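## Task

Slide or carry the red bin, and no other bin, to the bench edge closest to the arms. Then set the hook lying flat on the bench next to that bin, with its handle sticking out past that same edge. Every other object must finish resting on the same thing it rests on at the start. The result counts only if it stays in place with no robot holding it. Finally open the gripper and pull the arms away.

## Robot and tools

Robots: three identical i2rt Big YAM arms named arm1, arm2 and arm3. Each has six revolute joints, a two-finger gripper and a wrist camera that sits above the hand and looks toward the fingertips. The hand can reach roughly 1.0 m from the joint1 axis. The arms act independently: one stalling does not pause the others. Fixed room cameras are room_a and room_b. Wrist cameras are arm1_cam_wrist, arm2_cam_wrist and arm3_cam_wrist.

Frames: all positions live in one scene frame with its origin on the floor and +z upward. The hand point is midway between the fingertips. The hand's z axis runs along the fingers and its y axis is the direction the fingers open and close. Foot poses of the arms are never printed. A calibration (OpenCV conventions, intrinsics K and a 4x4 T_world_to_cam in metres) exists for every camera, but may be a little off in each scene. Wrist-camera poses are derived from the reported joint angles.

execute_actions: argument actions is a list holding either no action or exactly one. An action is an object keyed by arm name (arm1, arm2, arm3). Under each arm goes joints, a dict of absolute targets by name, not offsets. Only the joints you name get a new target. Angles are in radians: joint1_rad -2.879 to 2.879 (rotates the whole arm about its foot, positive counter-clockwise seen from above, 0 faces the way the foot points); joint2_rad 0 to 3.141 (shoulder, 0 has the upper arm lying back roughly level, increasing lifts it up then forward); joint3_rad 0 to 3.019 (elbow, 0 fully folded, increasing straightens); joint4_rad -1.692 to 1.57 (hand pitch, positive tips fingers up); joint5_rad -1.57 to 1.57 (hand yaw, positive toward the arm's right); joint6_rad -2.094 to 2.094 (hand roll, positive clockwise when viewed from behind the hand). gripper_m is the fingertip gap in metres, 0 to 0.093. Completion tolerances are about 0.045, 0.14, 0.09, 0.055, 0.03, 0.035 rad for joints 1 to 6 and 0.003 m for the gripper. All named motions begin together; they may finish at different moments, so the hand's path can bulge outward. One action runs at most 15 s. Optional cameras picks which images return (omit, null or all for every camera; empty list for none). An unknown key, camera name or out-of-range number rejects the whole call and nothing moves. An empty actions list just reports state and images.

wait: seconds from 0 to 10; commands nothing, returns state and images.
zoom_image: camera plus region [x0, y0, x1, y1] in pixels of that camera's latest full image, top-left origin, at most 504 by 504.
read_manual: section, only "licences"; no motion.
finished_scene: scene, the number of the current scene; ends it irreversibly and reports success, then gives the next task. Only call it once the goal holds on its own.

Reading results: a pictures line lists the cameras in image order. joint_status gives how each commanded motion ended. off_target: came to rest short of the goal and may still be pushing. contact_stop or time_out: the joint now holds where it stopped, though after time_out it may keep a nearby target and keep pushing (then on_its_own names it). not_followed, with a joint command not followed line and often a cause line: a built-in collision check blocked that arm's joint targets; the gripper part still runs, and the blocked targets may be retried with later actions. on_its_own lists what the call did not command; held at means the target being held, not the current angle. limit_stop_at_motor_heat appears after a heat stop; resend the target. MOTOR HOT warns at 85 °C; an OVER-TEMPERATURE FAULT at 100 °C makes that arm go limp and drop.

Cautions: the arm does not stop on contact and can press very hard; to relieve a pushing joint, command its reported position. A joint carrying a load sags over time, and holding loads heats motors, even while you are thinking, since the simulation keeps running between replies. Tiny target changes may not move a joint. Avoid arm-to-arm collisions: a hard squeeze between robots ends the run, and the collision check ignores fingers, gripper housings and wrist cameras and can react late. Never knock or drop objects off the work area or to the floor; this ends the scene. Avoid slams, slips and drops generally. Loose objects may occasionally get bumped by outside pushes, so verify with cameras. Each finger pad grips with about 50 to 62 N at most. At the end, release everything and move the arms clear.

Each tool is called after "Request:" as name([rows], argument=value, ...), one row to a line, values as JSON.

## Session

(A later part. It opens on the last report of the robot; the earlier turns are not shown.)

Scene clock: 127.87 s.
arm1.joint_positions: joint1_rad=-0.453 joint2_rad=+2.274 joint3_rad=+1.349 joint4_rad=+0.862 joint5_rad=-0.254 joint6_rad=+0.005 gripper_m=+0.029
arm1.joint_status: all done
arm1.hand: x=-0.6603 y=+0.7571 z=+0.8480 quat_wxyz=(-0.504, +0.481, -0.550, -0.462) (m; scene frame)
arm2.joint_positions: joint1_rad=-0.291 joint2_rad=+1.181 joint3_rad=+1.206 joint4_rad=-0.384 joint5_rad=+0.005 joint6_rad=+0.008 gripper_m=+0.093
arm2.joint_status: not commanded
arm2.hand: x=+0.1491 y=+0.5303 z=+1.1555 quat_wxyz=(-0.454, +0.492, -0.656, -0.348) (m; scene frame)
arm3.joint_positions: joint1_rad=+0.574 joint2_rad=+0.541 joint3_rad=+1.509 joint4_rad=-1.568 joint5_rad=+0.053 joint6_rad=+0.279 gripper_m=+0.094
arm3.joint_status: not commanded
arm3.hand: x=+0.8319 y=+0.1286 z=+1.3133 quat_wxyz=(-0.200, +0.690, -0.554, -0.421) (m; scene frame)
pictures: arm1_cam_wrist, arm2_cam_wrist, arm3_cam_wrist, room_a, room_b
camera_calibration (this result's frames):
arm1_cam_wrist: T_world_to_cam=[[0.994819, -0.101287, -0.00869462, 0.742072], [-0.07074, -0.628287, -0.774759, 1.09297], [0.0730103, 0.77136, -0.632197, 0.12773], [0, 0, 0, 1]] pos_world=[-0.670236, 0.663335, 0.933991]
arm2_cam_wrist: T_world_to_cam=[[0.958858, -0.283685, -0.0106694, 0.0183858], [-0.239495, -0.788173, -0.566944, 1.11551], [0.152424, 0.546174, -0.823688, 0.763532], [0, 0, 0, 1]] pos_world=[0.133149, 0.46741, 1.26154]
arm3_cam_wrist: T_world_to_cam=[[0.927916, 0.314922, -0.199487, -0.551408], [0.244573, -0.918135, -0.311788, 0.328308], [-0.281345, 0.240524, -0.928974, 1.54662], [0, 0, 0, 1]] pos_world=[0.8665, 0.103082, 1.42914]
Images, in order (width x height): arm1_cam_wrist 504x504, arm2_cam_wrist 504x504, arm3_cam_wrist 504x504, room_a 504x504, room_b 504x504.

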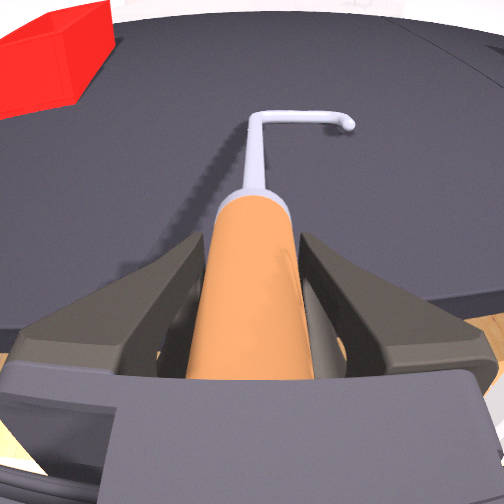

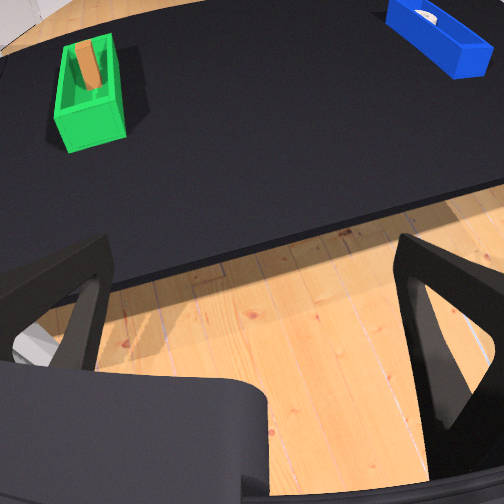

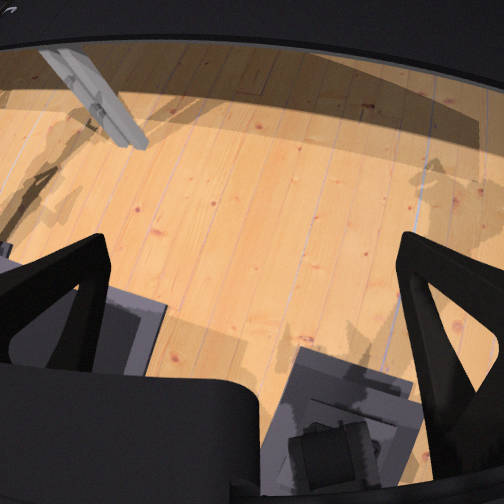

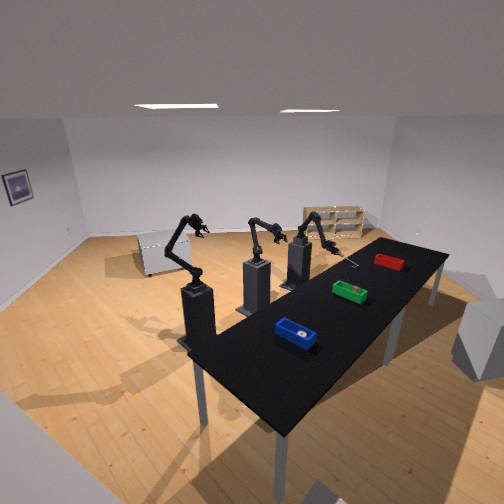

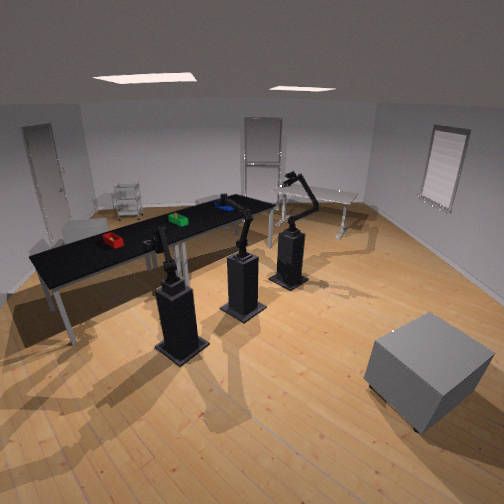

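Request:
execute_actions([
  {"arm1":{"joints":{"joint1_rad":-0.09,"joint5_rad":0,"joint2_rad":2.19,"joint3_rad":1.18,"joint4_rad":0.97}}},
], cameras=["arm1_cam_wrist"])

Request:
execute_actions([
  {"arm1":{"joints":{"joint6_rad":0.8,"joint4_rad":1.06}}},
], cameras=["arm1_cam_wrist"])

Scene clock: 132.93 s.
arm1.joint_positions: joint1_rad=-0.084 joint2_rad=+2.226 joint3_rad=+1.185 joint4_rad=+0.952 joint5_rad=-0.008 joint6_rad=+0.003 gripper_m=+0.029
arm1.joint_status: all done
arm1.hand: x=-0.9056 y=+0.7497 z=+0.8315 quat_wxyz=(-0.471, +0.524, -0.522, -0.481) (m; scene frame)
arm2.joint_positions: joint1_rad=-0.291 joint2_rad=+1.181 joint3_rad=+1.206 joint4_rad=-0.384 joint5_rad=+0.005 joint6_rad=+0.008 gripper_m=+0.093
arm2.joint_status: not commanded
arm2.hand: x=+0.1491 y=+0.5303 z=+1.1555 quat_wxyz=(-0.454, +0.492, -0.656, -0.348) (m; scene frame)
arm3.joint_positions: joint1_rad=+0.574 joint2_rad=+0.541 joint3_rad=+1.509 joint4_rad=-1.568 joint5_rad=+0.053 joint6_rad=+0.279 gripper_m=+0.094
arm3.joint_status: not commanded
arm3.hand: x=+0.8319 y=+0.1286 z=+1.3133 quat_wxyz=(-0.200, +0.690, -0.554, -0.421) (m; scene frame)
pictures: arm1_cam_wrist
camera_calibration (this result's frames):
arm1_cam_wrist: T_world_to_cam=[[0.999738, 0.0219015, 0.00666706, 0.884588], [0.0193576, -0.653198, -0.756939, 1.1436], [-0.0122232, 0.75687, -0.653451, 0.0923024], [0, 0, 0, 1]] pos_world=[-0.905365, 0.657763, 0.920054]
Images, in order (width x height): arm1_cam_wrist 504x504.

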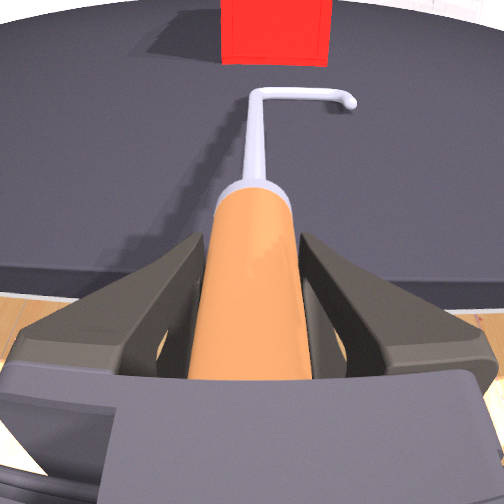

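Scene clock: 134.67 s.
arm1.joint_positions: joint1_rad=-0.095 joint2_rad=+2.226 joint3_rad=+1.174 joint4_rad=+1.041 joint5_rad=+0.008 joint6_rad=+0.772 gripper_m=+0.029
arm1.joint_status: all done
arm1.hand: x=-0.8945 y=+0.7470 z=+0.8484 quat_wxyz=(-0.277, +0.271, -0.659, -0.644) (m; scene frame)
arm2.joint_positions: joint1_rad=-0.291 joint2_rad=+1.181 joint3_rad=+1.206 joint4_rad=-0.384 joint5_rad=+0.005 joint6_rad=+0.008 gripper_m=+0.093
arm2.joint_status: not commanded
arm2.hand: x=+0.1491 y=+0.5303 z=+1.1555 quat_wxyz=(-0.454, +0.492, -0.656, -0.348) (m; scene frame)
arm3.joint_positions: joint1_rad=+0.574 joint2_rad=+0.541 joint3_rad=+1.509 joint4_rad=-1.568 joint5_rad=+0.053 joint6_rad=+0.279 gripper_m=+0.094
arm3.joint_status: not commanded
arm3.hand: x=+0.8319 y=+0.1286 z=+1.3133 quat_wxyz=(-0.200, +0.690, -0.554, -0.421) (m; scene frame)
pictures: arm1_cam_wrist
camera_calibration (this result's frames):
arm1_cam_wrist: T_world_to_cam=[[0.72458, -0.0136222, -0.689056, 1.24406], [-0.566998, -0.580145, -0.58476, 0.429237], [-0.391787, 0.814399, -0.428085, -0.468131], [0, 0, 0, 1]] pos_world=[-0.841454, 0.647212, 0.90783]
Images, in order (width x height): arm1_cam_wrist 504x504.

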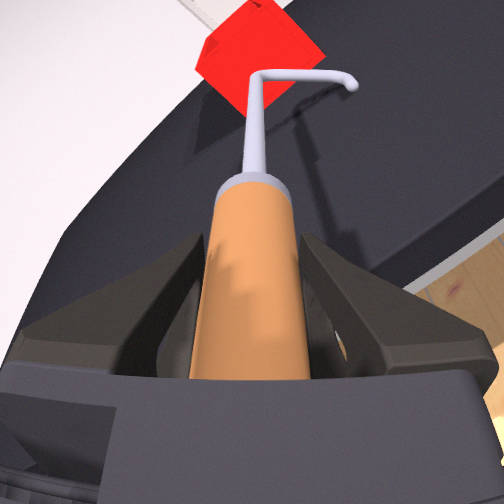

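Request:
execute_actions([
  {"arm1":{"joints":{"joint6_rad":1.59,"joint4_rad":1.14}}},
], cameras=["arm1_cam_wrist"])

Scene clock: 138.33 s.
arm1.joint_positions: joint1_rad=-0.095 joint2_rad=+2.226 joint3_rad=+1.174 joint4_rad=+1.100 joint5_rad=+0.003 joint6_rad=+1.577 gripper_m=+0.029
arm1.joint_status: all done
arm1.hand: x=-0.8955 y=+0.7468 z=+0.8627 quat_wxyz=(+0.000, -0.007, -0.692, -0.722) (m; scene frame)
arm2.joint_positions: joint1_rad=-0.291 joint2_rad=+1.181 joint3_rad=+1.206 joint4_rad=-0.384 joint5_rad=+0.005 joint6_rad=+0.008 gripper_m=+0.093
arm2.joint_status: not commanded
arm2.hand: x=+0.1491 y=+0.5303 z=+1.1555 quat_wxyz=(-0.454, +0.492, -0.656, -0.348) (m; scene frame)
arm3.joint_positions: joint1_rad=+0.574 joint2_rad=+0.541 joint3_rad=+1.509 joint4_rad=-1.568 joint5_rad=+0.053 joint6_rad=+0.279 gripper_m=+0.094
arm3.joint_status: not commanded
arm3.hand: x=+0.8319 y=+0.1286 z=+1.3133 quat_wxyz=(-0.200, +0.690, -0.554, -0.421) (m; scene frame)
pictures: arm1_cam_wrist
camera_calibration (this result's frames):
arm1_cam_wrist: T_world_to_cam=[[0.00637717, 0.0509106, -0.998683, 0.83043], [-0.82096, -0.569955, -0.0342974, -0.272901], [-0.570951, 0.820097, 0.0381609, -1.02915], [0, 0, 0, 1]] pos_world=[-0.816929, 0.646181, 0.859249]
Images, in order (width x height): arm1_cam_wrist 504x504.

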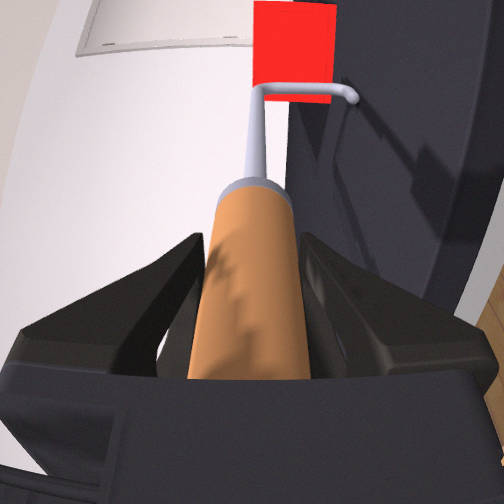

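Request:
execute_actions([
  {"arm1":{"joints":{"joint3_rad":1.5}}},
], cameras=[])

Request:
execute_actions([
  {"arm1":{"joints":{"joint3_rad":1.81,"joint4_rad":0.85}}},
], cameras=[])

Request:
execute_actions([
  {"arm1":{"joints":{"joint4_rad":0.50}}},
], cameras=["arm1_cam_wrist","room_b"])

Scene clock: 151.00 s.
arm1.joint_positions: joint1_rad=-0.095 joint2_rad=+2.236 joint3_rad=+1.448 joint4_rad=+1.100 joint5_rad=+0.001 joint6_rad=+1.579 gripper_m=+0.029
arm1.joint_status: all done
arm1.hand: x=-0.8949 y=+0.8185 z=+0.9840 quat_wxyz=(+0.001, -0.006, -0.591, -0.807) (m; scene frame)
arm2.joint_positions: joint1_rad=-0.291 joint2_rad=+1.181 joint3_rad=+1.206 joint4_rad=-0.384 joint5_rad=+0.005 joint6_rad=+0.008 gripper_m=+0.093
arm2.joint_status: not commanded
arm2.hand: x=+0.1491 y=+0.5303 z=+1.1555 quat_wxyz=(-0.454, +0.492, -0.656, -0.348) (m; scene frame)
arm3.joint_positions: joint1_rad=+0.574 joint2_rad=+0.541 joint3_rad=+1.509 joint4_rad=-1.568 joint5_rad=+0.053 joint6_rad=+0.279 gripper_m=+0.094
arm3.joint_status: not commanded
arm3.hand: x=+0.8319 y=+0.1286 z=+1.3133 quat_wxyz=(-0.200, +0.690, -0.554, -0.421) (m; scene frame)
pictures: none
No camera images: the call's "cameras" was empty. Leave "cameras" out to get every camera's image.

Scene clock: 152.17 s.
arm1.joint_positions: joint1_rad=-0.095 joint2_rad=+2.240 joint3_rad=+1.741 joint4_rad=+0.828 joint5_rad=+0.001 joint6_rad=+1.579 gripper_m=+0.029
arm1.joint_status: all done
arm1.hand: x=-0.8941 y=+0.8848 z=+1.0749 quat_wxyz=(+0.001, -0.006, -0.584, -0.812) (m; scene frame)
arm2.joint_positions: joint1_rad=-0.291 joint2_rad=+1.181 joint3_rad=+1.206 joint4_rad=-0.384 joint5_rad=+0.005 joint6_rad=+0.008 gripper_m=+0.093
arm2.joint_status: not commanded
arm2.hand: x=+0.1491 y=+0.5303 z=+1.1555 quat_wxyz=(-0.454, +0.492, -0.656, -0.348) (m; scene frame)
arm3.joint_positions: joint1_rad=+0.574 joint2_rad=+0.541 joint3_rad=+1.509 joint4_rad=-1.568 joint5_rad=+0.053 joint6_rad=+0.279 gripper_m=+0.094
arm3.joint_status: not commanded
arm3.hand: x=+0.8319 y=+0.1286 z=+1.3133 quat_wxyz=(-0.200, +0.690, -0.554, -0.421) (m; scene frame)
pictures: none
No camera images: the call's "cameras" was empty. Leave "cameras" out to get every camera's image.

Scene clock: 153.20 s.
arm1.joint_positions: joint1_rad=-0.095 joint2_rad=+2.240 joint3_rad=+1.741 joint4_rad=+0.479 joint5_rad=+0.001 joint6_rad=+1.579 gripper_m=+0.029
arm1.joint_status: all done
arm1.hand: x=-0.8943 y=+0.8975 z=+0.9903 quat_wxyz=(+0.001, -0.007, -0.716, -0.698) (m; scene frame)
arm2.joint_positions: joint1_rad=-0.291 joint2_rad=+1.181 joint3_rad=+1.206 joint4_rad=-0.384 joint5_rad=+0.005 joint6_rad=+0.008 gripper_m=+0.093
arm2.joint_status: not commanded
arm2.hand: x=+0.1491 y=+0.5303 z=+1.1555 quat_wxyz=(-0.454, +0.492, -0.656, -0.348) (m; scene frame)
arm3.joint_positions: joint1_rad=+0.574 joint2_rad=+0.541 joint3_rad=+1.509 joint4_rad=-1.568 joint5_rad=+0.053 joint6_rad=+0.279 gripper_m=+0.094
arm3.joint_status: not commanded
arm3.hand: x=+0.8319 y=+0.1286 z=+1.3133 quat_wxyz=(-0.200, +0.690, -0.554, -0.421) (m; scene frame)
pictures: arm1_cam_wrist, room_b
camera_calibration (this result's frames):
arm1_cam_wrist: T_world_to_cam=[[0.00357676, -0.016547, -0.999857, 1.00936], [-0.81977, -0.572656, 0.00654455, -0.21862], [-0.572682, 0.819629, -0.015613, -1.1048], [0, 0, 0, 1]] pos_world=[-0.815525, 0.797031, 0.993393]
Images, in order (width x height): arm1_cam_wrist 504x504, room_b 504x504.

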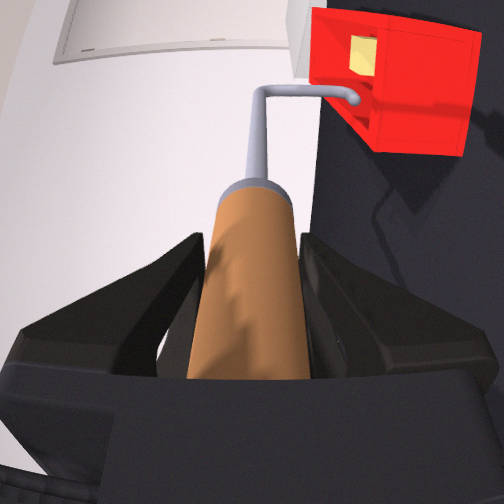

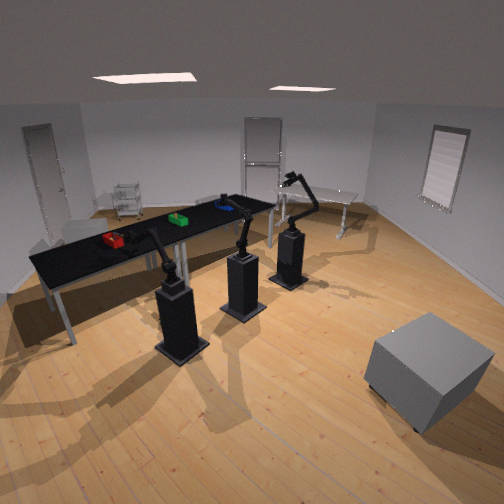

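Request:
execute_actions([
  {"arm1":{"joints":{"joint3_rad":1.93}}},
], cameras=[])

Request:
execute_actions([
  {"arm1":{"joints":{"joint2_rad":2.28}}},
], cameras=["arm1_cam_wrist"])

Scene clock: 164.63 s.
arm1.joint_positions: joint1_rad=-0.095 joint2_rad=+2.244 joint3_rad=+1.853 joint4_rad=+0.471 joint5_rad=+0.001 joint6_rad=+1.579 gripper_m=+0.029
arm1.joint_status: all done
arm1.hand: x=-0.8939 y=+0.9159 z=+1.0512 quat_wxyz=(+0.001, -0.007, -0.680, -0.733) (m; scene frame)
arm2.joint_positions: joint1_rad=-0.291 joint2_rad=+1.181 joint3_rad=+1.206 joint4_rad=-0.384 joint5_rad=+0.005 joint6_rad=+0.008 gripper_m=+0.093
arm2.joint_status: not commanded
arm2.hand: x=+0.1491 y=+0.5303 z=+1.1555 quat_wxyz=(-0.454, +0.492, -0.656, -0.348) (m; scene frame)
arm3.joint_positions: joint1_rad=+0.574 joint2_rad=+0.541 joint3_rad=+1.509 joint4_rad=-1.568 joint5_rad=+0.053 joint6_rad=+0.279 gripper_m=+0.094
arm3.joint_status: not commanded
arm3.hand: x=+0.8319 y=+0.1286 z=+1.3133 quat_wxyz=(-0.200, +0.690, -0.554, -0.421) (m; scene frame)
pictures: none
No camera images: the call's "cameras" was empty. Leave "cameras" out to get every camera's image.

Scene clock: 166.00 s.
arm1.joint_positions: joint1_rad=-0.095 joint2_rad=+2.337 joint3_rad=+1.853 joint4_rad=+0.471 joint5_rad=+0.001 joint6_rad=+1.579 gripper_m=+0.029
arm1.joint_status: all done
arm1.hand: x=-0.8942 y=+0.9234 z=+0.9681 quat_wxyz=(+0.001, -0.007, -0.713, -0.701) (m; scene frame)
arm2.joint_positions: joint1_rad=-0.291 joint2_rad=+1.181 joint3_rad=+1.206 joint4_rad=-0.384 joint5_rad=+0.005 joint6_rad=+0.008 gripper_m=+0.093
arm2.joint_status: not commanded
arm2.hand: x=+0.1491 y=+0.5303 z=+1.1555 quat_wxyz=(-0.454, +0.492, -0.656, -0.348) (m; scene frame)
arm3.joint_positions: joint1_rad=+0.574 joint2_rad=+0.541 joint3_rad=+1.509 joint4_rad=-1.568 joint5_rad=+0.053 joint6_rad=+0.279 gripper_m=+0.094
arm3.joint_status: not commanded
arm3.hand: x=+0.8319 y=+0.1286 z=+1.3133 quat_wxyz=(-0.200, +0.690, -0.554, -0.421) (m; scene frame)
pictures: arm1_cam_wrist
camera_calibration (this result's frames):
arm1_cam_wrist: T_world_to_cam=[[0.00363188, -0.00891849, -0.999954, 0.980673], [-0.819784, -0.572668, 0.00213007, -0.199243], [-0.572661, 0.819739, -0.0093911, -1.13246], [0, 0, 0, 1]] pos_world=[-0.815412, 0.822965, 0.970417]
Images, in order (width x height): arm1_cam_wrist 504x504.

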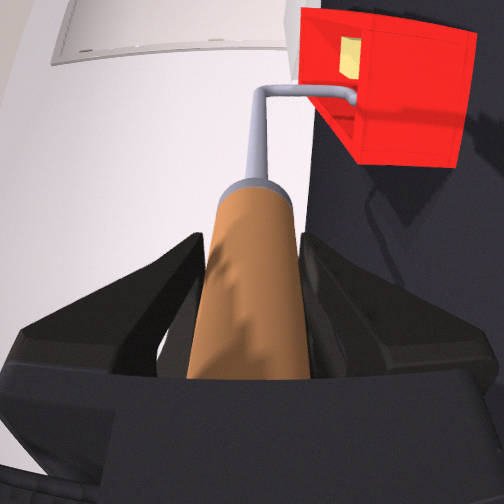

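Request:
execute_actions([
  {"arm1":{"joints":{"joint2_rad":2.335}}},
], cameras=["arm1_cam_wrist"])

Scene clock: 169.20 s.
arm1.joint_positions: joint1_rad=-0.095 joint2_rad=+2.374 joint3_rad=+1.853 joint4_rad=+0.471 joint5_rad=+0.001 joint6_rad=+1.579 gripper_m=+0.029
arm1.joint_status: all done
arm1.hand: x=-0.8943 y=+0.9243 z=+0.9352 quat_wxyz=(+0.001, -0.007, -0.726, -0.688) (m; scene frame)
arm2.joint_positions: joint1_rad=-0.291 joint2_rad=+1.181 joint3_rad=+1.206 joint4_rad=-0.384 joint5_rad=+0.005 joint6_rad=+0.008 gripper_m=+0.093
arm2.joint_status: not commanded
arm2.hand: x=+0.1491 y=+0.5303 z=+1.1555 quat_wxyz=(-0.454, +0.492, -0.656, -0.348) (m; scene frame)
arm3.joint_positions: joint1_rad=+0.574 joint2_rad=+0.541 joint3_rad=+1.509 joint4_rad=-1.568 joint5_rad=+0.053 joint6_rad=+0.279 gripper_m=+0.094
arm3.joint_status: not commanded
arm3.hand: x=+0.8319 y=+0.1286 z=+1.3133 quat_wxyz=(-0.200, +0.690, -0.554, -0.421) (m; scene frame)
pictures: arm1_cam_wrist
camera_calibration (this result's frames):
arm1_cam_wrist: T_world_to_cam=[[0.00336911, -0.0455227, -0.998958, 0.980522], [-0.819712, -0.572301, 0.0233153, -0.218852], [-0.572766, 0.818779, -0.0392437, -1.10482], [0, 0, 0, 1]] pos_world=[-0.815501, 0.823989, 0.941245]
Images, in order (width x height): arm1_cam_wrist 504x504.

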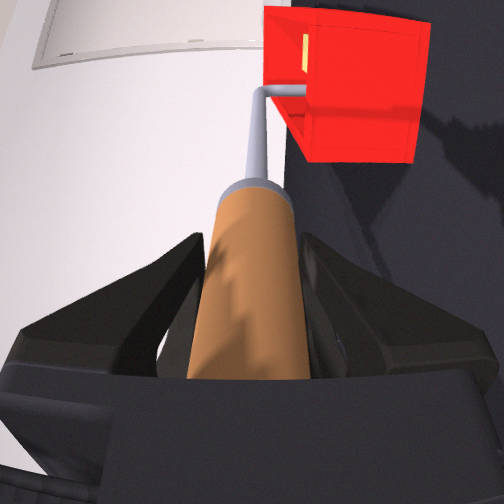

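Request:
execute_actions([
  {"arm1":{"joints":{"joint2_rad":2.235,"joint3_rad":1.60,"joint4_rad":0.665}}},
], cameras=["arm1_cam_wrist"])

Scene clock: 173.07 s.
arm1.joint_positions: joint1_rad=-0.095 joint2_rad=+2.291 joint3_rad=+1.592 joint4_rad=+0.639 joint5_rad=+0.001 joint6_rad=+1.581 gripper_m=+0.029
arm1.joint_status: all done
arm1.hand: x=-0.8948 y=+0.8662 z=+0.9030 quat_wxyz=(+0.002, -0.008, -0.730, -0.684) (m; scene frame)
arm2.joint_positions: joint1_rad=-0.291 joint2_rad=+1.181 joint3_rad=+1.206 joint4_rad=-0.384 joint5_rad=+0.005 joint6_rad=+0.008 gripper_m=+0.093
arm2.joint_status: not commanded
arm2.hand: x=+0.1491 y=+0.5303 z=+1.1555 quat_wxyz=(-0.454, +0.492, -0.656, -0.348) (m; scene frame)
arm3.joint_positions: joint1_rad=+0.574 joint2_rad=+0.541 joint3_rad=+1.509 joint4_rad=-1.568 joint5_rad=+0.053 joint6_rad=+0.279 gripper_m=+0.094
arm3.joint_status: not commanded
arm3.hand: x=+0.8319 y=+0.1286 z=+1.3133 quat_wxyz=(-0.200, +0.690, -0.554, -0.421) (m; scene frame)
pictures: arm1_cam_wrist
camera_calibration (this result's frames):
arm1_cam_wrist: T_world_to_cam=[[0.00100469, -0.0561719, -0.998421, 0.952314], [-0.819706, -0.571926, 0.0313521, -0.259365], [-0.572784, 0.81838, -0.046619, -1.05182], [0, 0, 0, 1]] pos_world=[-0.816025, 0.765942, 0.909907]
Images, in order (width x height): arm1_cam_wrist 504x504.

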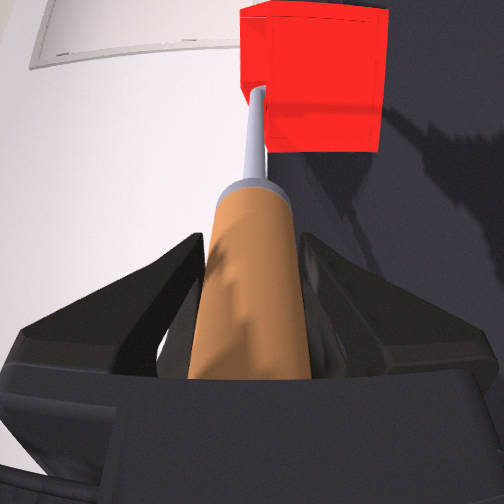

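Request:
execute_actions([
  {"arm1":{"joints":{"joint2_rad":2.09,"joint3_rad":1.33,"joint4_rad":0.79}}},
], cameras=["arm1_cam_wrist"])

Scene clock: 176.60 s.
arm1.joint_positions: joint1_rad=-0.095 joint2_rad=+2.151 joint3_rad=+1.324 joint4_rad=+0.751 joint5_rad=+0.001 joint6_rad=+1.581 gripper_m=+0.029
arm1.joint_status: all done
arm1.hand: x=-0.8953 y=+0.7958 z=+0.9039 quat_wxyz=(+0.002, -0.008, -0.735, -0.678) (m; scene frame)
arm2.joint_positions: joint1_rad=-0.291 joint2_rad=+1.181 joint3_rad=+1.206 joint4_rad=-0.384 joint5_rad=+0.005 joint6_rad=+0.008 gripper_m=+0.093
arm2.joint_status: not commanded
arm2.hand: x=+0.1491 y=+0.5303 z=+1.1555 quat_wxyz=(-0.454, +0.492, -0.656, -0.348) (m; scene frame)
arm3.joint_positions: joint1_rad=+0.574 joint2_rad=+0.541 joint3_rad=+1.509 joint4_rad=-1.568 joint5_rad=+0.053 joint6_rad=+0.279 gripper_m=+0.094
arm3.joint_status: not commanded
arm3.hand: x=+0.8319 y=+0.1286 z=+1.3133 quat_wxyz=(-0.200, +0.690, -0.554, -0.421) (m; scene frame)
pictures: arm1_cam_wrist
camera_calibration (this result's frames):
arm1_cam_wrist: T_world_to_cam=[[0.000894551, -0.0717796, -0.99742, 0.960667], [-0.819672, -0.571408, 0.0403864, -0.308607], [-0.572832, 0.817521, -0.0593469, -0.982332], [0, 0, 0, 1]] pos_world=[-0.816527, 0.695694, 0.912354]
Images, in order (width x height): arm1_cam_wrist 504x504.

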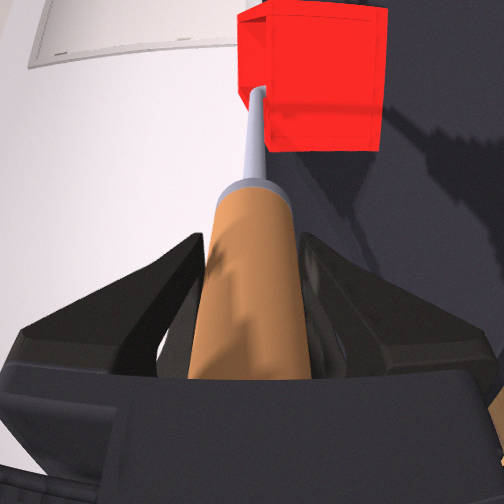

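Request:
execute_actions([
  {"arm1":{"joints":{"joint2_rad":1.95,"joint3_rad":1.06,"joint4_rad":0.935}}},
], cameras=["arm1_cam_wrist"])

Scene clock: 181.07 s.
arm1.joint_positions: joint1_rad=-0.095 joint2_rad=+2.004 joint3_rad=+1.047 joint4_rad=+0.886 joint5_rad=+0.001 joint6_rad=+1.581 gripper_m=+0.029
arm1.joint_status: all done
arm1.hand: x=-0.8959 y=+0.7133 z=+0.9099 quat_wxyz=(+0.002, -0.008, -0.733, -0.680) (m; scene frame)
arm2.joint_positions: joint1_rad=-0.291 joint2_rad=+1.181 joint3_rad=+1.206 joint4_rad=-0.384 joint5_rad=+0.005 joint6_rad=+0.008 gripper_m=+0.093
arm2.joint_status: not commanded
arm2.hand: x=+0.1491 y=+0.5303 z=+1.1555 quat_wxyz=(-0.454, +0.492, -0.656, -0.348) (m; scene frame)
arm3.joint_positions: joint1_rad=+0.574 joint2_rad=+0.541 joint3_rad=+1.509 joint4_rad=-1.568 joint5_rad=+0.053 joint6_rad=+0.279 gripper_m=+0.094
arm3.joint_status: not commanded
arm3.hand: x=+0.8319 y=+0.1286 z=+1.3133 quat_wxyz=(-0.200, +0.690, -0.554, -0.421) (m; scene frame)
pictures: arm1_cam_wrist
camera_calibration (this result's frames):
arm1_cam_wrist: T_world_to_cam=[[0.000929375, -0.0668326, -0.997764, 0.957513], [-0.819683, -0.571587, 0.0375228, -0.353738], [-0.572817, 0.817815, -0.0553127, -0.918733], [0, 0, 0, 1]] pos_world=[-0.817109, 0.613155, 0.917828]
Images, in order (width x height): arm1_cam_wrist 504x504.

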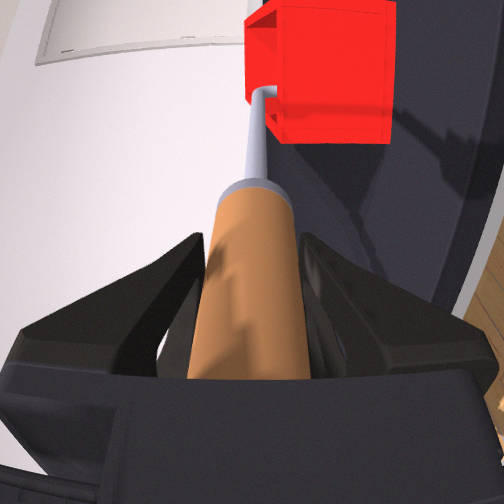

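Request:
execute_actions([
  {"arm1":{"joints":{"joint2_rad":1.85,"joint3_rad":0.82,"joint4_rad":1.08}}},
], cameras=["arm1_cam_wrist","room_b"])

Scene clock: 185.53 s.
arm1.joint_positions: joint1_rad=-0.095 joint2_rad=+1.899 joint3_rad=+0.805 joint4_rad=+1.030 joint5_rad=+0.001 joint6_rad=+1.581 gripper_m=+0.029
arm1.joint_status: all done
arm1.hand: x=-0.8965 y=+0.6346 z=+0.9064 quat_wxyz=(+0.002, -0.008, -0.731, -0.682) (m; scene frame)
arm2.joint_positions: joint1_rad=-0.291 joint2_rad=+1.181 joint3_rad=+1.206 joint4_rad=-0.384 joint5_rad=+0.005 joint6_rad=+0.008 gripper_m=+0.093
arm2.joint_status: not commanded
arm2.hand: x=+0.1491 y=+0.5303 z=+1.1555 quat_wxyz=(-0.454, +0.492, -0.656, -0.348) (m; scene frame)
arm3.joint_positions: joint1_rad=+0.574 joint2_rad=+0.541 joint3_rad=+1.509 joint4_rad=-1.568 joint5_rad=+0.053 joint6_rad=+0.279 gripper_m=+0.094
arm3.joint_status: not commanded
arm3.hand: x=+0.8319 y=+0.1286 z=+1.3133 quat_wxyz=(-0.200, +0.690, -0.554, -0.421) (m; scene frame)
pictures: arm1_cam_wrist, room_b
camera_calibration (this result's frames):
arm1_cam_wrist: T_world_to_cam=[[0.000980438, -0.0595993, -0.998222, 0.944662], [-0.819698, -0.571824, 0.0333359, -0.395129], [-0.572795, 0.818208, -0.0494141, -0.860488], [0, 0, 0, 1]] pos_world=[-0.817695, 0.534415, 0.913634]
Images, in order (width x height): arm1_cam_wrist 504x504, room_b 504x504.

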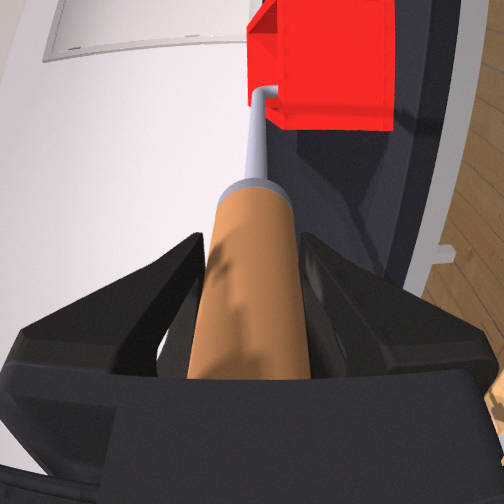

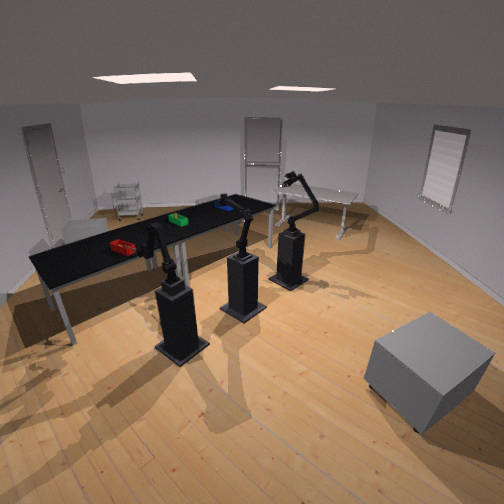

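Request:
zoom_image(camera="room_b", region=[60, 200, 200, 300])

Region (60, 200, 200, 300) of room_b's 504x504 image, scaled by 3.600, with more detail than that image has; it fills the top 360 rows of this view, and the rest is white.

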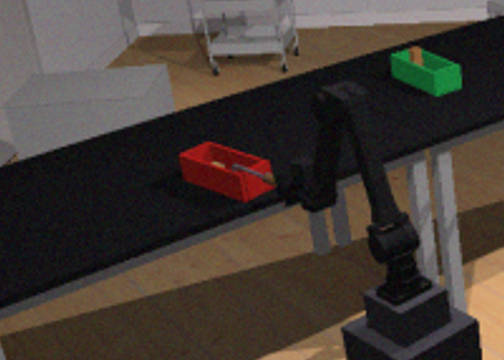

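Request:
execute_actions([
  {"arm1":{"joints":{"joint2_rad":1.78,"joint3_rad":0.662,"joint4_rad":1.165}}},
], cameras=["arm1_cam_wrist","room_b"])

Scene clock: 196.17 s.
arm1.joint_positions: joint1_rad=-0.095 joint2_rad=+1.830 joint3_rad=+0.649 joint4_rad=+1.113 joint5_rad=+0.001 joint6_rad=+1.581 gripper_m=+0.029
arm1.joint_status: all done
arm1.hand: x=-0.8969 y=+0.5809 z=+0.9040 quat_wxyz=(+0.002, -0.008, -0.732, -0.681) (m; scene frame)
arm2.joint_positions: joint1_rad=-0.291 joint2_rad=+1.181 joint3_rad=+1.206 joint4_rad=-0.384 joint5_rad=+0.005 joint6_rad=+0.008 gripper_m=+0.093
arm2.joint_status: not commanded
arm2.hand: x=+0.1491 y=+0.5303 z=+1.1555 quat_wxyz=(-0.454, +0.492, -0.656, -0.348) (m; scene frame)
arm3.joint_positions: joint1_rad=+0.574 joint2_rad=+0.541 joint3_rad=+1.509 joint4_rad=-1.568 joint5_rad=+0.053 joint6_rad=+0.279 gripper_m=+0.094
arm3.joint_status: not commanded
arm3.hand: x=+0.8319 y=+0.1286 z=+1.3133 quat_wxyz=(-0.200, +0.690, -0.554, -0.421) (m; scene frame)
pictures: arm1_cam_wrist, room_b
camera_calibration (this result's frames):
arm1_cam_wrist: T_world_to_cam=[[0.000956225, -0.063026, -0.998011, 0.940848], [-0.819691, -0.571716, 0.0353194, -0.427954], [-0.572805, 0.818027, -0.0522085, -0.814243], [0, 0, 0, 1]] pos_world=[-0.818093, 0.480703, 0.911581]
Images, in order (width x height): arm1_cam_wrist 504x504, room_b 504x504.

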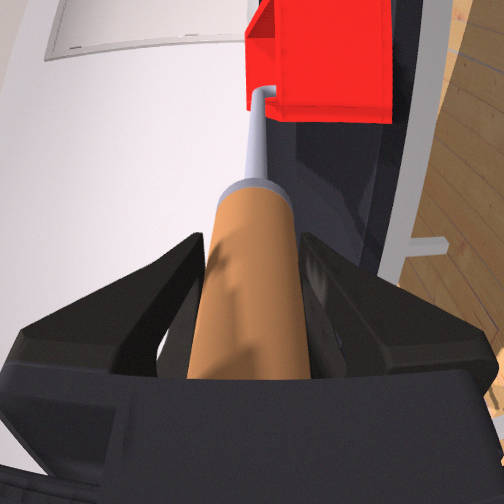

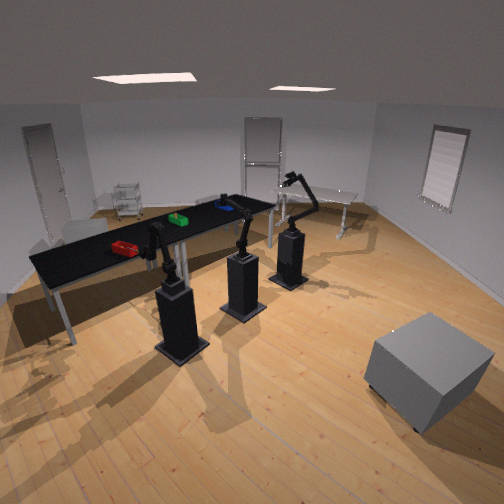

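Request:
execute_actions([
  {"arm1":{"joints":{"joint2_rad":1.73,"joint3_rad":0.554,"joint4_rad":1.22}}},
], cameras=["arm1_cam_wrist","room_b"])

Request:
zoom_image(camera="room_b", region=[80, 215, 180, 285])

Scene clock: 201.57 s.
arm1.joint_positions: joint1_rad=-0.095 joint2_rad=+1.779 joint3_rad=+0.542 joint4_rad=+1.167 joint5_rad=+0.001 joint6_rad=+1.581 gripper_m=+0.029
arm1.joint_status: all done
arm1.hand: x=-0.8971 y=+0.5425 z=+0.9033 quat_wxyz=(+0.002, -0.008, -0.733, -0.680) (m; scene frame)
arm2.joint_positions: joint1_rad=-0.291 joint2_rad=+1.181 joint3_rad=+1.206 joint4_rad=-0.384 joint5_rad=+0.005 joint6_rad=+0.008 gripper_m=+0.093
arm2.joint_status: not commanded
arm2.hand: x=+0.1491 y=+0.5303 z=+1.1555 quat_wxyz=(-0.454, +0.492, -0.656, -0.348) (m; scene frame)
arm3.joint_positions: joint1_rad=+0.574 joint2_rad=+0.541 joint3_rad=+1.509 joint4_rad=-1.568 joint5_rad=+0.053 joint6_rad=+0.279 gripper_m=+0.094
arm3.joint_status: not commanded
arm3.hand: x=+0.8319 y=+0.1286 z=+1.3133 quat_wxyz=(-0.200, +0.690, -0.554, -0.421) (m; scene frame)
pictures: arm1_cam_wrist, room_b
camera_calibration (this result's frames):
arm1_cam_wrist: T_world_to_cam=[[0.000929375, -0.0668326, -0.997764, 0.939583], [-0.819683, -0.571587, 0.0375228, -0.452167], [-0.572817, 0.817815, -0.0553127, -0.780119], [0, 0, 0, 1]] pos_world=[-0.818372, 0.442335, 0.911298]
Images, in order (width x height): arm1_cam_wrist 504x504, room_b 504x504.

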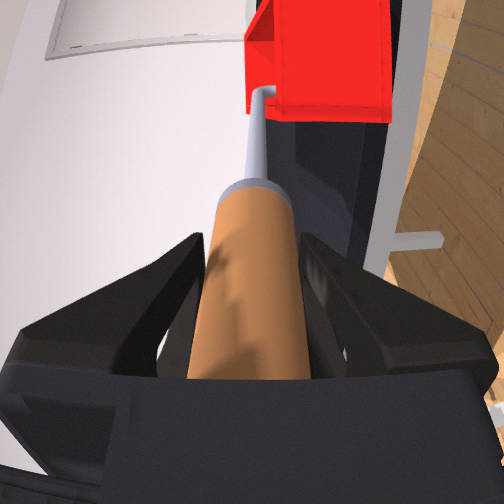

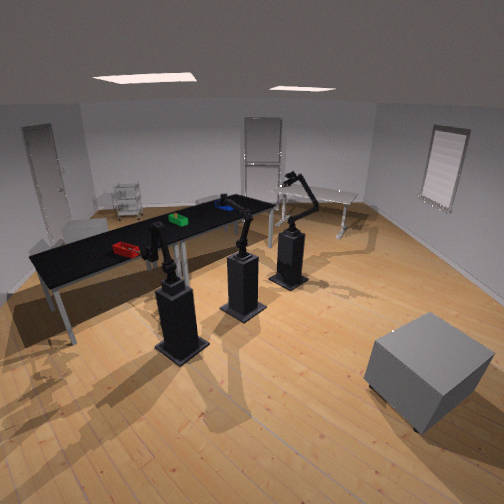

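Region (80, 215, 180, 285) of room_b's 504x504 image, scaled by 5.040, with more detail than that image has; it fills the top 353 rows of this view, and the rest is white.

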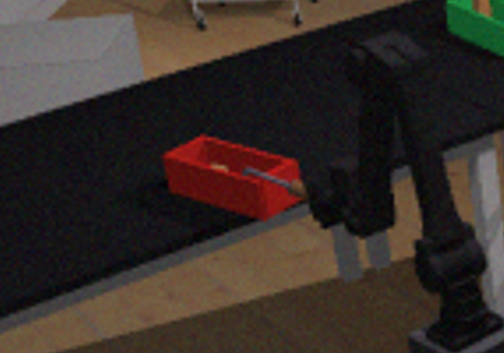

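Request:
execute_actions([
  {"arm1":{"joints":{"joint3_rad":0.68,"joint4_rad":1.40}}},
], cameras=["arm1_cam_wrist"])

Scene clock: 206.83 s.
arm1.joint_positions: joint1_rad=-0.095 joint2_rad=+1.773 joint3_rad=+0.640 joint4_rad=+1.355 joint5_rad=+0.001 joint6_rad=+1.581 gripper_m=+0.029
arm1.joint_status: all done
arm1.hand: x=-0.8966 y=+0.5724 z=+0.9905 quat_wxyz=(+0.002, -0.007, -0.627, -0.779) (m; scene frame)
arm2.joint_positions: joint1_rad=-0.291 joint2_rad=+1.181 joint3_rad=+1.206 joint4_rad=-0.384 joint5_rad=+0.005 joint6_rad=+0.008 gripper_m=+0.093
arm2.joint_status: not commanded
arm2.hand: x=+0.1491 y=+0.5303 z=+1.1555 quat_wxyz=(-0.454, +0.492, -0.656, -0.348) (m; scene frame)
arm3.joint_positions: joint1_rad=+0.574 joint2_rad=+0.541 joint3_rad=+1.509 joint4_rad=-1.568 joint5_rad=+0.053 joint6_rad=+0.279 gripper_m=+0.094
arm3.joint_status: not commanded
arm3.hand: x=+0.8319 y=+0.1286 z=+1.3133 quat_wxyz=(-0.200, +0.690, -0.554, -0.421) (m; scene frame)
pictures: arm1_cam_wrist
camera_calibration (this result's frames):
arm1_cam_wrist: T_world_to_cam=[[0.00311505, 0.223414, -0.974719, 0.841497], [-0.820132, -0.557136, -0.130322, -0.280347], [-0.572166, 0.799803, 0.181494, -1.02314], [0, 0, 0, 1]] pos_world=[-0.81795, 0.474118, 0.969381]
Images, in order (width x height): arm1_cam_wrist 504x504.

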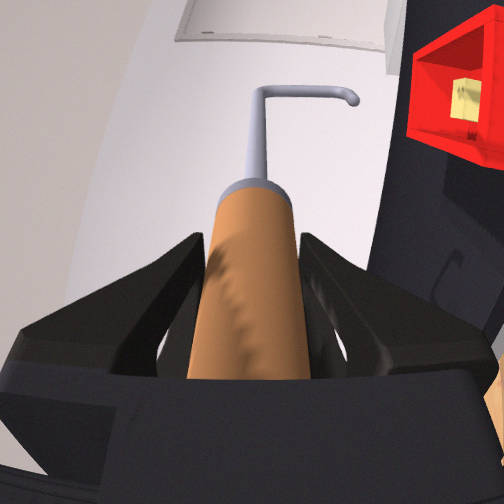

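Request:
execute_actions([
  {"arm1":{"joints":{"joint1_rad":-0.345,"joint3_rad":1.1,"joint4_rad":1.12}}},
], cameras=[])

Request:
execute_actions([
  {"arm1":{"joints":{"joint2_rad":2.10,"joint3_rad":1.24}}},
], cameras=["arm1_cam_wrist"])

Scene clock: 214.93 s.
arm1.joint_positions: joint1_rad=-0.341 joint2_rad=+1.773 joint3_rad=+1.039 joint4_rad=+1.100 joint5_rad=-0.001 joint6_rad=+1.581 gripper_m=+0.029
arm1.joint_status: all done
arm1.hand: x=-0.7307 y=+0.6629 z=+1.1138 quat_wxyz=(-0.099, -0.075, -0.564, -0.817) (m; scene frame)
arm2.joint_positions: joint1_rad=-0.291 joint2_rad=+1.181 joint3_rad=+1.206 joint4_rad=-0.384 joint5_rad=+0.005 joint6_rad=+0.008 gripper_m=+0.093
arm2.joint_status: not commanded
arm2.hand: x=+0.1491 y=+0.5303 z=+1.1555 quat_wxyz=(-0.454, +0.492, -0.656, -0.348) (m; scene frame)
arm3.joint_positions: joint1_rad=+0.574 joint2_rad=+0.541 joint3_rad=+1.509 joint4_rad=-1.568 joint5_rad=+0.053 joint6_rad=+0.279 gripper_m=+0.094
arm3.joint_status: not commanded
arm3.hand: x=+0.8319 y=+0.1286 z=+1.3133 quat_wxyz=(-0.200, +0.690, -0.554, -0.421) (m; scene frame)
pictures: none
No camera images: the call's "cameras" was empty. Leave "cameras" out to get every camera's image.

Scene clock: 216.33 s.
arm1.joint_positions: joint1_rad=-0.341 joint2_rad=+2.172 joint3_rad=+1.198 joint4_rad=+1.078 joint5_rad=-0.001 joint6_rad=+1.581 gripper_m=+0.029
arm1.joint_status: all done
arm1.hand: x=-0.7129 y=+0.7331 z=+0.9074 quat_wxyz=(-0.089, -0.089, -0.666, -0.736) (m; scene frame)
arm2.joint_positions: joint1_rad=-0.291 joint2_rad=+1.181 joint3_rad=+1.206 joint4_rad=-0.384 joint5_rad=+0.005 joint6_rad=+0.008 gripper_m=+0.093
arm2.joint_status: not commanded
arm2.hand: x=+0.1491 y=+0.5303 z=+1.1555 quat_wxyz=(-0.454, +0.492, -0.656, -0.348) (m; scene frame)
arm3.joint_positions: joint1_rad=+0.574 joint2_rad=+0.541 joint3_rad=+1.509 joint4_rad=-1.568 joint5_rad=+0.053 joint6_rad=+0.279 gripper_m=+0.094
arm3.joint_status: not commanded
arm3.hand: x=+0.8319 y=+0.1286 z=+1.3133 quat_wxyz=(-0.200, +0.690, -0.554, -0.421) (m; scene frame)
pictures: arm1_cam_wrist
camera_calibration (this result's frames):
arm1_cam_wrist: T_world_to_cam=[[0.0296172, 0.10325, -0.994214, 0.848721], [-0.933229, -0.353445, -0.0645059, -0.340682], [-0.35806, 0.92974, 0.0858877, -0.887325], [0, 0, 0, 1]] pos_world=[-0.660787, 0.616939, 0.898045]
Images, in order (width x height): arm1_cam_wrist 504x504.

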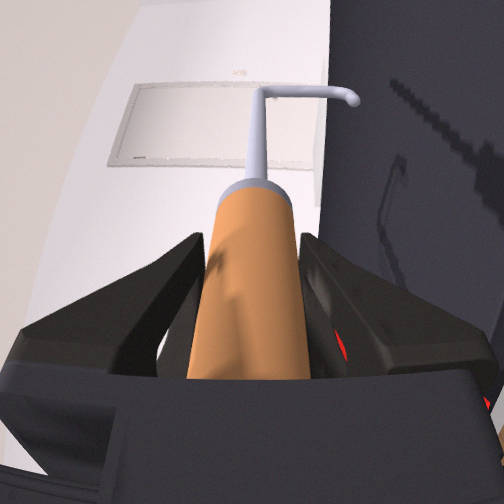

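Request:
execute_actions([
  {"arm1":{"joints":{"joint2_rad":2.175}}},
], cameras=[])

Request:
execute_actions([
  {"arm1":{"joints":{"joint6_rad":0.8,"joint4_rad":1.04}}},
], cameras=["arm1_cam_wrist"])

Scene clock: 219.27 s.
arm1.joint_positions: joint1_rad=-0.341 joint2_rad=+2.206 joint3_rad=+1.198 joint4_rad=+1.078 joint5_rad=-0.001 joint6_rad=+1.581 gripper_m=+0.029
arm1.joint_status: all done
arm1.hand: x=-0.7133 y=+0.7320 z=+0.8821 quat_wxyz=(-0.087, -0.090, -0.678, -0.724) (m; scene frame)
arm2.joint_positions: joint1_rad=-0.291 joint2_rad=+1.181 joint3_rad=+1.206 joint4_rad=-0.384 joint5_rad=+0.005 joint6_rad=+0.008 gripper_m=+0.093
arm2.joint_status: not commanded
arm2.hand: x=+0.1491 y=+0.5303 z=+1.1555 quat_wxyz=(-0.454, +0.492, -0.656, -0.348) (m; scene frame)
arm3.joint_positions: joint1_rad=+0.574 joint2_rad=+0.541 joint3_rad=+1.509 joint4_rad=-1.568 joint5_rad=+0.053 joint6_rad=+0.279 gripper_m=+0.094
arm3.joint_status: not commanded
arm3.hand: x=+0.8319 y=+0.1286 z=+1.3133 quat_wxyz=(-0.200, +0.690, -0.554, -0.421) (m; scene frame)
pictures: none
No camera images: the call's "cameras" was empty. Leave "cameras" out to get every camera's image.

Scene clock: 221.00 s.
arm1.joint_positions: joint1_rad=-0.341 joint2_rad=+2.207 joint3_rad=+1.198 joint4_rad=+1.023 joint5_rad=-0.002 joint6_rad=+0.807 gripper_m=+0.029
arm1.joint_status: all done
arm1.hand: x=-0.7134 y=+0.7325 z=+0.8683 quat_wxyz=(-0.345, +0.178, -0.681, -0.621) (m; scene frame)
arm2.joint_positions: joint1_rad=-0.291 joint2_rad=+1.181 joint3_rad=+1.206 joint4_rad=-0.384 joint5_rad=+0.005 joint6_rad=+0.008 gripper_m=+0.093
arm2.joint_status: not commanded
arm2.hand: x=+0.1491 y=+0.5303 z=+1.1555 quat_wxyz=(-0.454, +0.492, -0.656, -0.348) (m; scene frame)
arm3.joint_positions: joint1_rad=+0.574 joint2_rad=+0.541 joint3_rad=+1.509 joint4_rad=-1.568 joint5_rad=+0.053 joint6_rad=+0.279 gripper_m=+0.094
arm3.joint_status: not commanded
arm3.hand: x=+0.8319 y=+0.1286 z=+1.3133 quat_wxyz=(-0.200, +0.690, -0.554, -0.421) (m; scene frame)
pictures: arm1_cam_wrist
camera_calibration (this result's frames):
arm1_cam_wrist: T_world_to_cam=[[0.683025, -0.159598, -0.712745, 1.22425], [-0.702006, -0.412864, -0.580286, 0.312451], [-0.201654, 0.896701, -0.394035, -0.33109], [0, 0, 0, 1]] pos_world=[-0.683616, 0.621276, 0.923427]
Images, in order (width x height): arm1_cam_wrist 504x504.

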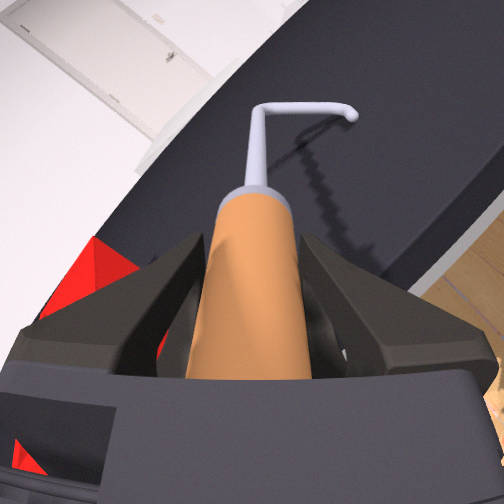

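Request:
execute_actions([
  {"arm1":{"joints":{"joint6_rad":0.35,"joint4_rad":0.96}}},
], cameras=[])

Request:
execute_actions([
  {"arm1":{"joints":{"joint6_rad":0.0,"joint4_rad":0.93}}},
], cameras=["arm1_cam_wrist"])

Scene clock: 225.90 s.
arm1.joint_positions: joint1_rad=-0.339 joint2_rad=+2.207 joint3_rad=+1.201 joint4_rad=+0.955 joint5_rad=-0.007 joint6_rad=+0.354 gripper_m=+0.029
arm1.joint_status: all done
arm1.hand: x=-0.7156 y=+0.7334 z=+0.8526 quat_wxyz=(-0.458, +0.339, -0.643, -0.512) (m; scene frame)
arm2.joint_positions: joint1_rad=-0.291 joint2_rad=+1.181 joint3_rad=+1.206 joint4_rad=-0.384 joint5_rad=+0.005 joint6_rad=+0.008 gripper_m=+0.093
arm2.joint_status: not commanded
arm2.hand: x=+0.1491 y=+0.5303 z=+1.1555 quat_wxyz=(-0.454, +0.492, -0.656, -0.348) (m; scene frame)
arm3.joint_positions: joint1_rad=+0.574 joint2_rad=+0.541 joint3_rad=+1.509 joint4_rad=-1.568 joint5_rad=+0.053 joint6_rad=+0.279 gripper_m=+0.094
arm3.joint_status: not commanded
arm3.hand: x=+0.8319 y=+0.1286 z=+1.3133 quat_wxyz=(-0.200, +0.690, -0.554, -0.421) (m; scene frame)
pictures: none
No camera images: the call's "cameras" was empty. Leave "cameras" out to get every camera's image.

Scene clock: 227.27 s.
arm1.joint_positions: joint1_rad=-0.339 joint2_rad=+2.207 joint3_rad=+1.201 joint4_rad=+0.920 joint5_rad=-0.005 joint6_rad=+0.012 gripper_m=+0.029
arm1.joint_status: all done
arm1.hand: x=-0.7155 y=+0.7327 z=+0.8440 quat_wxyz=(-0.528, +0.450, -0.586, -0.418) (m; scene frame)
arm2.joint_positions: joint1_rad=-0.291 joint2_rad=+1.181 joint3_rad=+1.206 joint4_rad=-0.384 joint5_rad=+0.005 joint6_rad=+0.008 gripper_m=+0.093
arm2.joint_status: not commanded
arm2.hand: x=+0.1491 y=+0.5303 z=+1.1555 quat_wxyz=(-0.454, +0.492, -0.656, -0.348) (m; scene frame)
arm3.joint_positions: joint1_rad=+0.574 joint2_rad=+0.541 joint3_rad=+1.509 joint4_rad=-1.568 joint5_rad=+0.053 joint6_rad=+0.279 gripper_m=+0.094
arm3.joint_status: not commanded
arm3.hand: x=+0.8319 y=+0.1286 z=+1.3133 quat_wxyz=(-0.200, +0.690, -0.554, -0.421) (m; scene frame)
pictures: arm1_cam_wrist
camera_calibration (this result's frames):
arm1_cam_wrist: T_world_to_cam=[[0.972105, -0.234547, 0.000030931, 0.868502], [-0.152884, -0.633742, -0.758286, 1.00198], [0.177874, 0.737129, -0.651922, 0.264889], [0, 0, 0, 1]] pos_world=[-0.738205, 0.643446, 0.93245]
Images, in order (width x height): arm1_cam_wrist 504x504.

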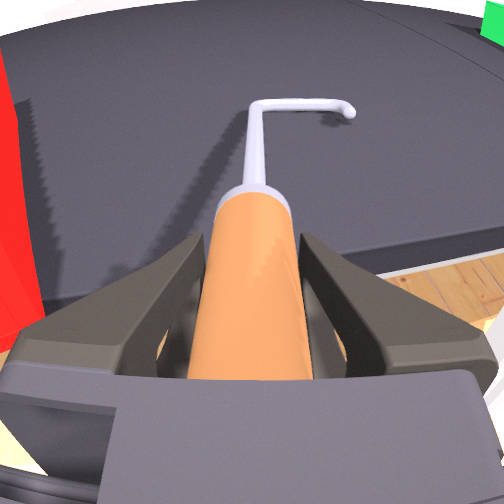

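Request:
execute_actions([
  {"arm1":{"joints":{"joint2_rad":2.23,"joint3_rad":1.27,"joint4_rad":1.03,"joint5_rad":-0.17}}},
], cameras=["arm1_cam_wrist"])

Scene clock: 234.33 s.
arm1.joint_positions: joint1_rad=-0.346 joint2_rad=+2.248 joint3_rad=+1.211 joint4_rad=+0.989 joint5_rad=-0.165 joint6_rad=+0.010 gripper_m=+0.029
arm1.joint_status: all done
arm1.hand: x=-0.7371 y=+0.7374 z=+0.8355 quat_wxyz=(-0.504, +0.483, -0.541, -0.468) (m; scene frame)
arm2.joint_positions: joint1_rad=-0.291 joint2_rad=+1.181 joint3_rad=+1.206 joint4_rad=-0.384 joint5_rad=+0.005 joint6_rad=+0.008 gripper_m=+0.093
arm2.joint_status: not commanded
arm2.hand: x=+0.1491 y=+0.5303 z=+1.1555 quat_wxyz=(-0.454, +0.492, -0.656, -0.348) (m; scene frame)
arm3.joint_positions: joint1_rad=+0.574 joint2_rad=+0.541 joint3_rad=+1.509 joint4_rad=-1.568 joint5_rad=+0.053 joint6_rad=+0.279 gripper_m=+0.094
arm3.joint_status: not commanded
arm3.hand: x=+0.8319 y=+0.1286 z=+1.3133 quat_wxyz=(-0.200, +0.690, -0.554, -0.421) (m; scene frame)
pictures: arm1_cam_wrist
camera_calibration (this result's frames):
arm1_cam_wrist: T_world_to_cam=[[0.996428, -0.0842542, -0.00564733, 0.802516], [-0.0567884, -0.619106, -0.783252, 1.07608], [0.062496, 0.780775, -0.621679, 0.117274], [0, 0, 0, 1]] pos_world=[-0.74587, 0.642257, 0.920279]
Images, in order (width x height): arm1_cam_wrist 504x504.

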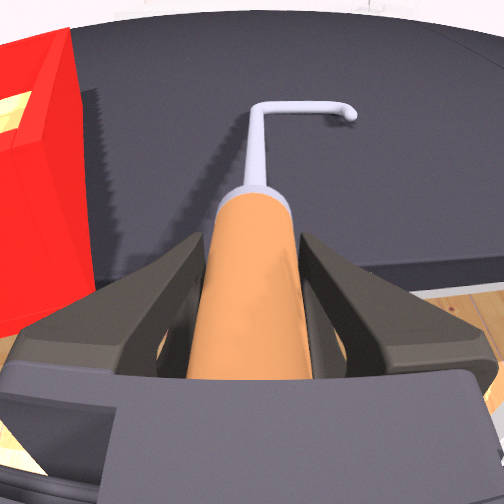

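Request:
execute_actions([
  {"arm1":{"joints":{"joint2_rad":2.30,"joint3_rad":1.305,"joint4_rad":1.12}}},
], cameras=["arm1_cam_wrist"])

Scene clock: 237.20 s.
arm1.joint_positions: joint1_rad=-0.346 joint2_rad=+2.316 joint3_rad=+1.253 joint4_rad=+1.087 joint5_rad=-0.168 joint6_rad=+0.009 gripper_m=+0.029
arm1.joint_status: all done
arm1.hand: x=-0.7357 y=+0.7452 z=+0.8278 quat_wxyz=(-0.525, +0.471, -0.519, -0.483) (m; scene frame)
arm2.joint_positions: joint1_rad=-0.291 joint2_rad=+1.181 joint3_rad=+1.206 joint4_rad=-0.384 joint5_rad=+0.005 joint6_rad=+0.008 gripper_m=+0.093
arm2.joint_status: not commanded
arm2.hand: x=+0.1491 y=+0.5303 z=+1.1555 quat_wxyz=(-0.454, +0.492, -0.656, -0.348) (m; scene frame)
arm3.joint_positions: joint1_rad=+0.574 joint2_rad=+0.541 joint3_rad=+1.509 joint4_rad=-1.568 joint5_rad=+0.053 joint6_rad=+0.279 gripper_m=+0.094
arm3.joint_status: not commanded
arm3.hand: x=+0.8319 y=+0.1286 z=+1.3133 quat_wxyz=(-0.200, +0.690, -0.554, -0.421) (m; scene frame)
pictures: arm1_cam_wrist
camera_calibration (this result's frames):
arm1_cam_wrist: T_world_to_cam=[[0.996686, -0.0810161, 0.00727089, 0.788767], [-0.0397576, -0.563185, -0.825374, 1.0807], [0.0709634, 0.82235, -0.56454, 0.0342187], [0, 0, 0, 1]] pos_world=[-0.745615, 0.644399, 0.905567]
Images, in order (width x height): arm1_cam_wrist 504x504.

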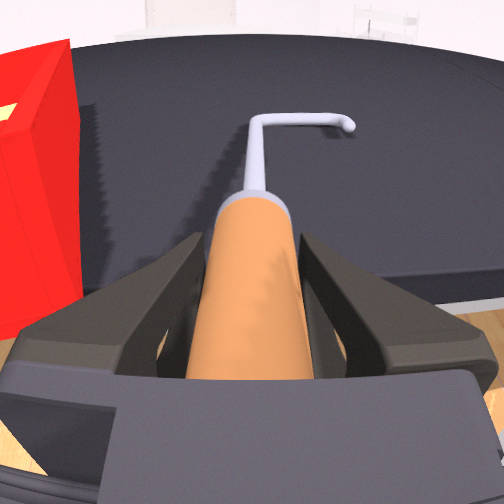

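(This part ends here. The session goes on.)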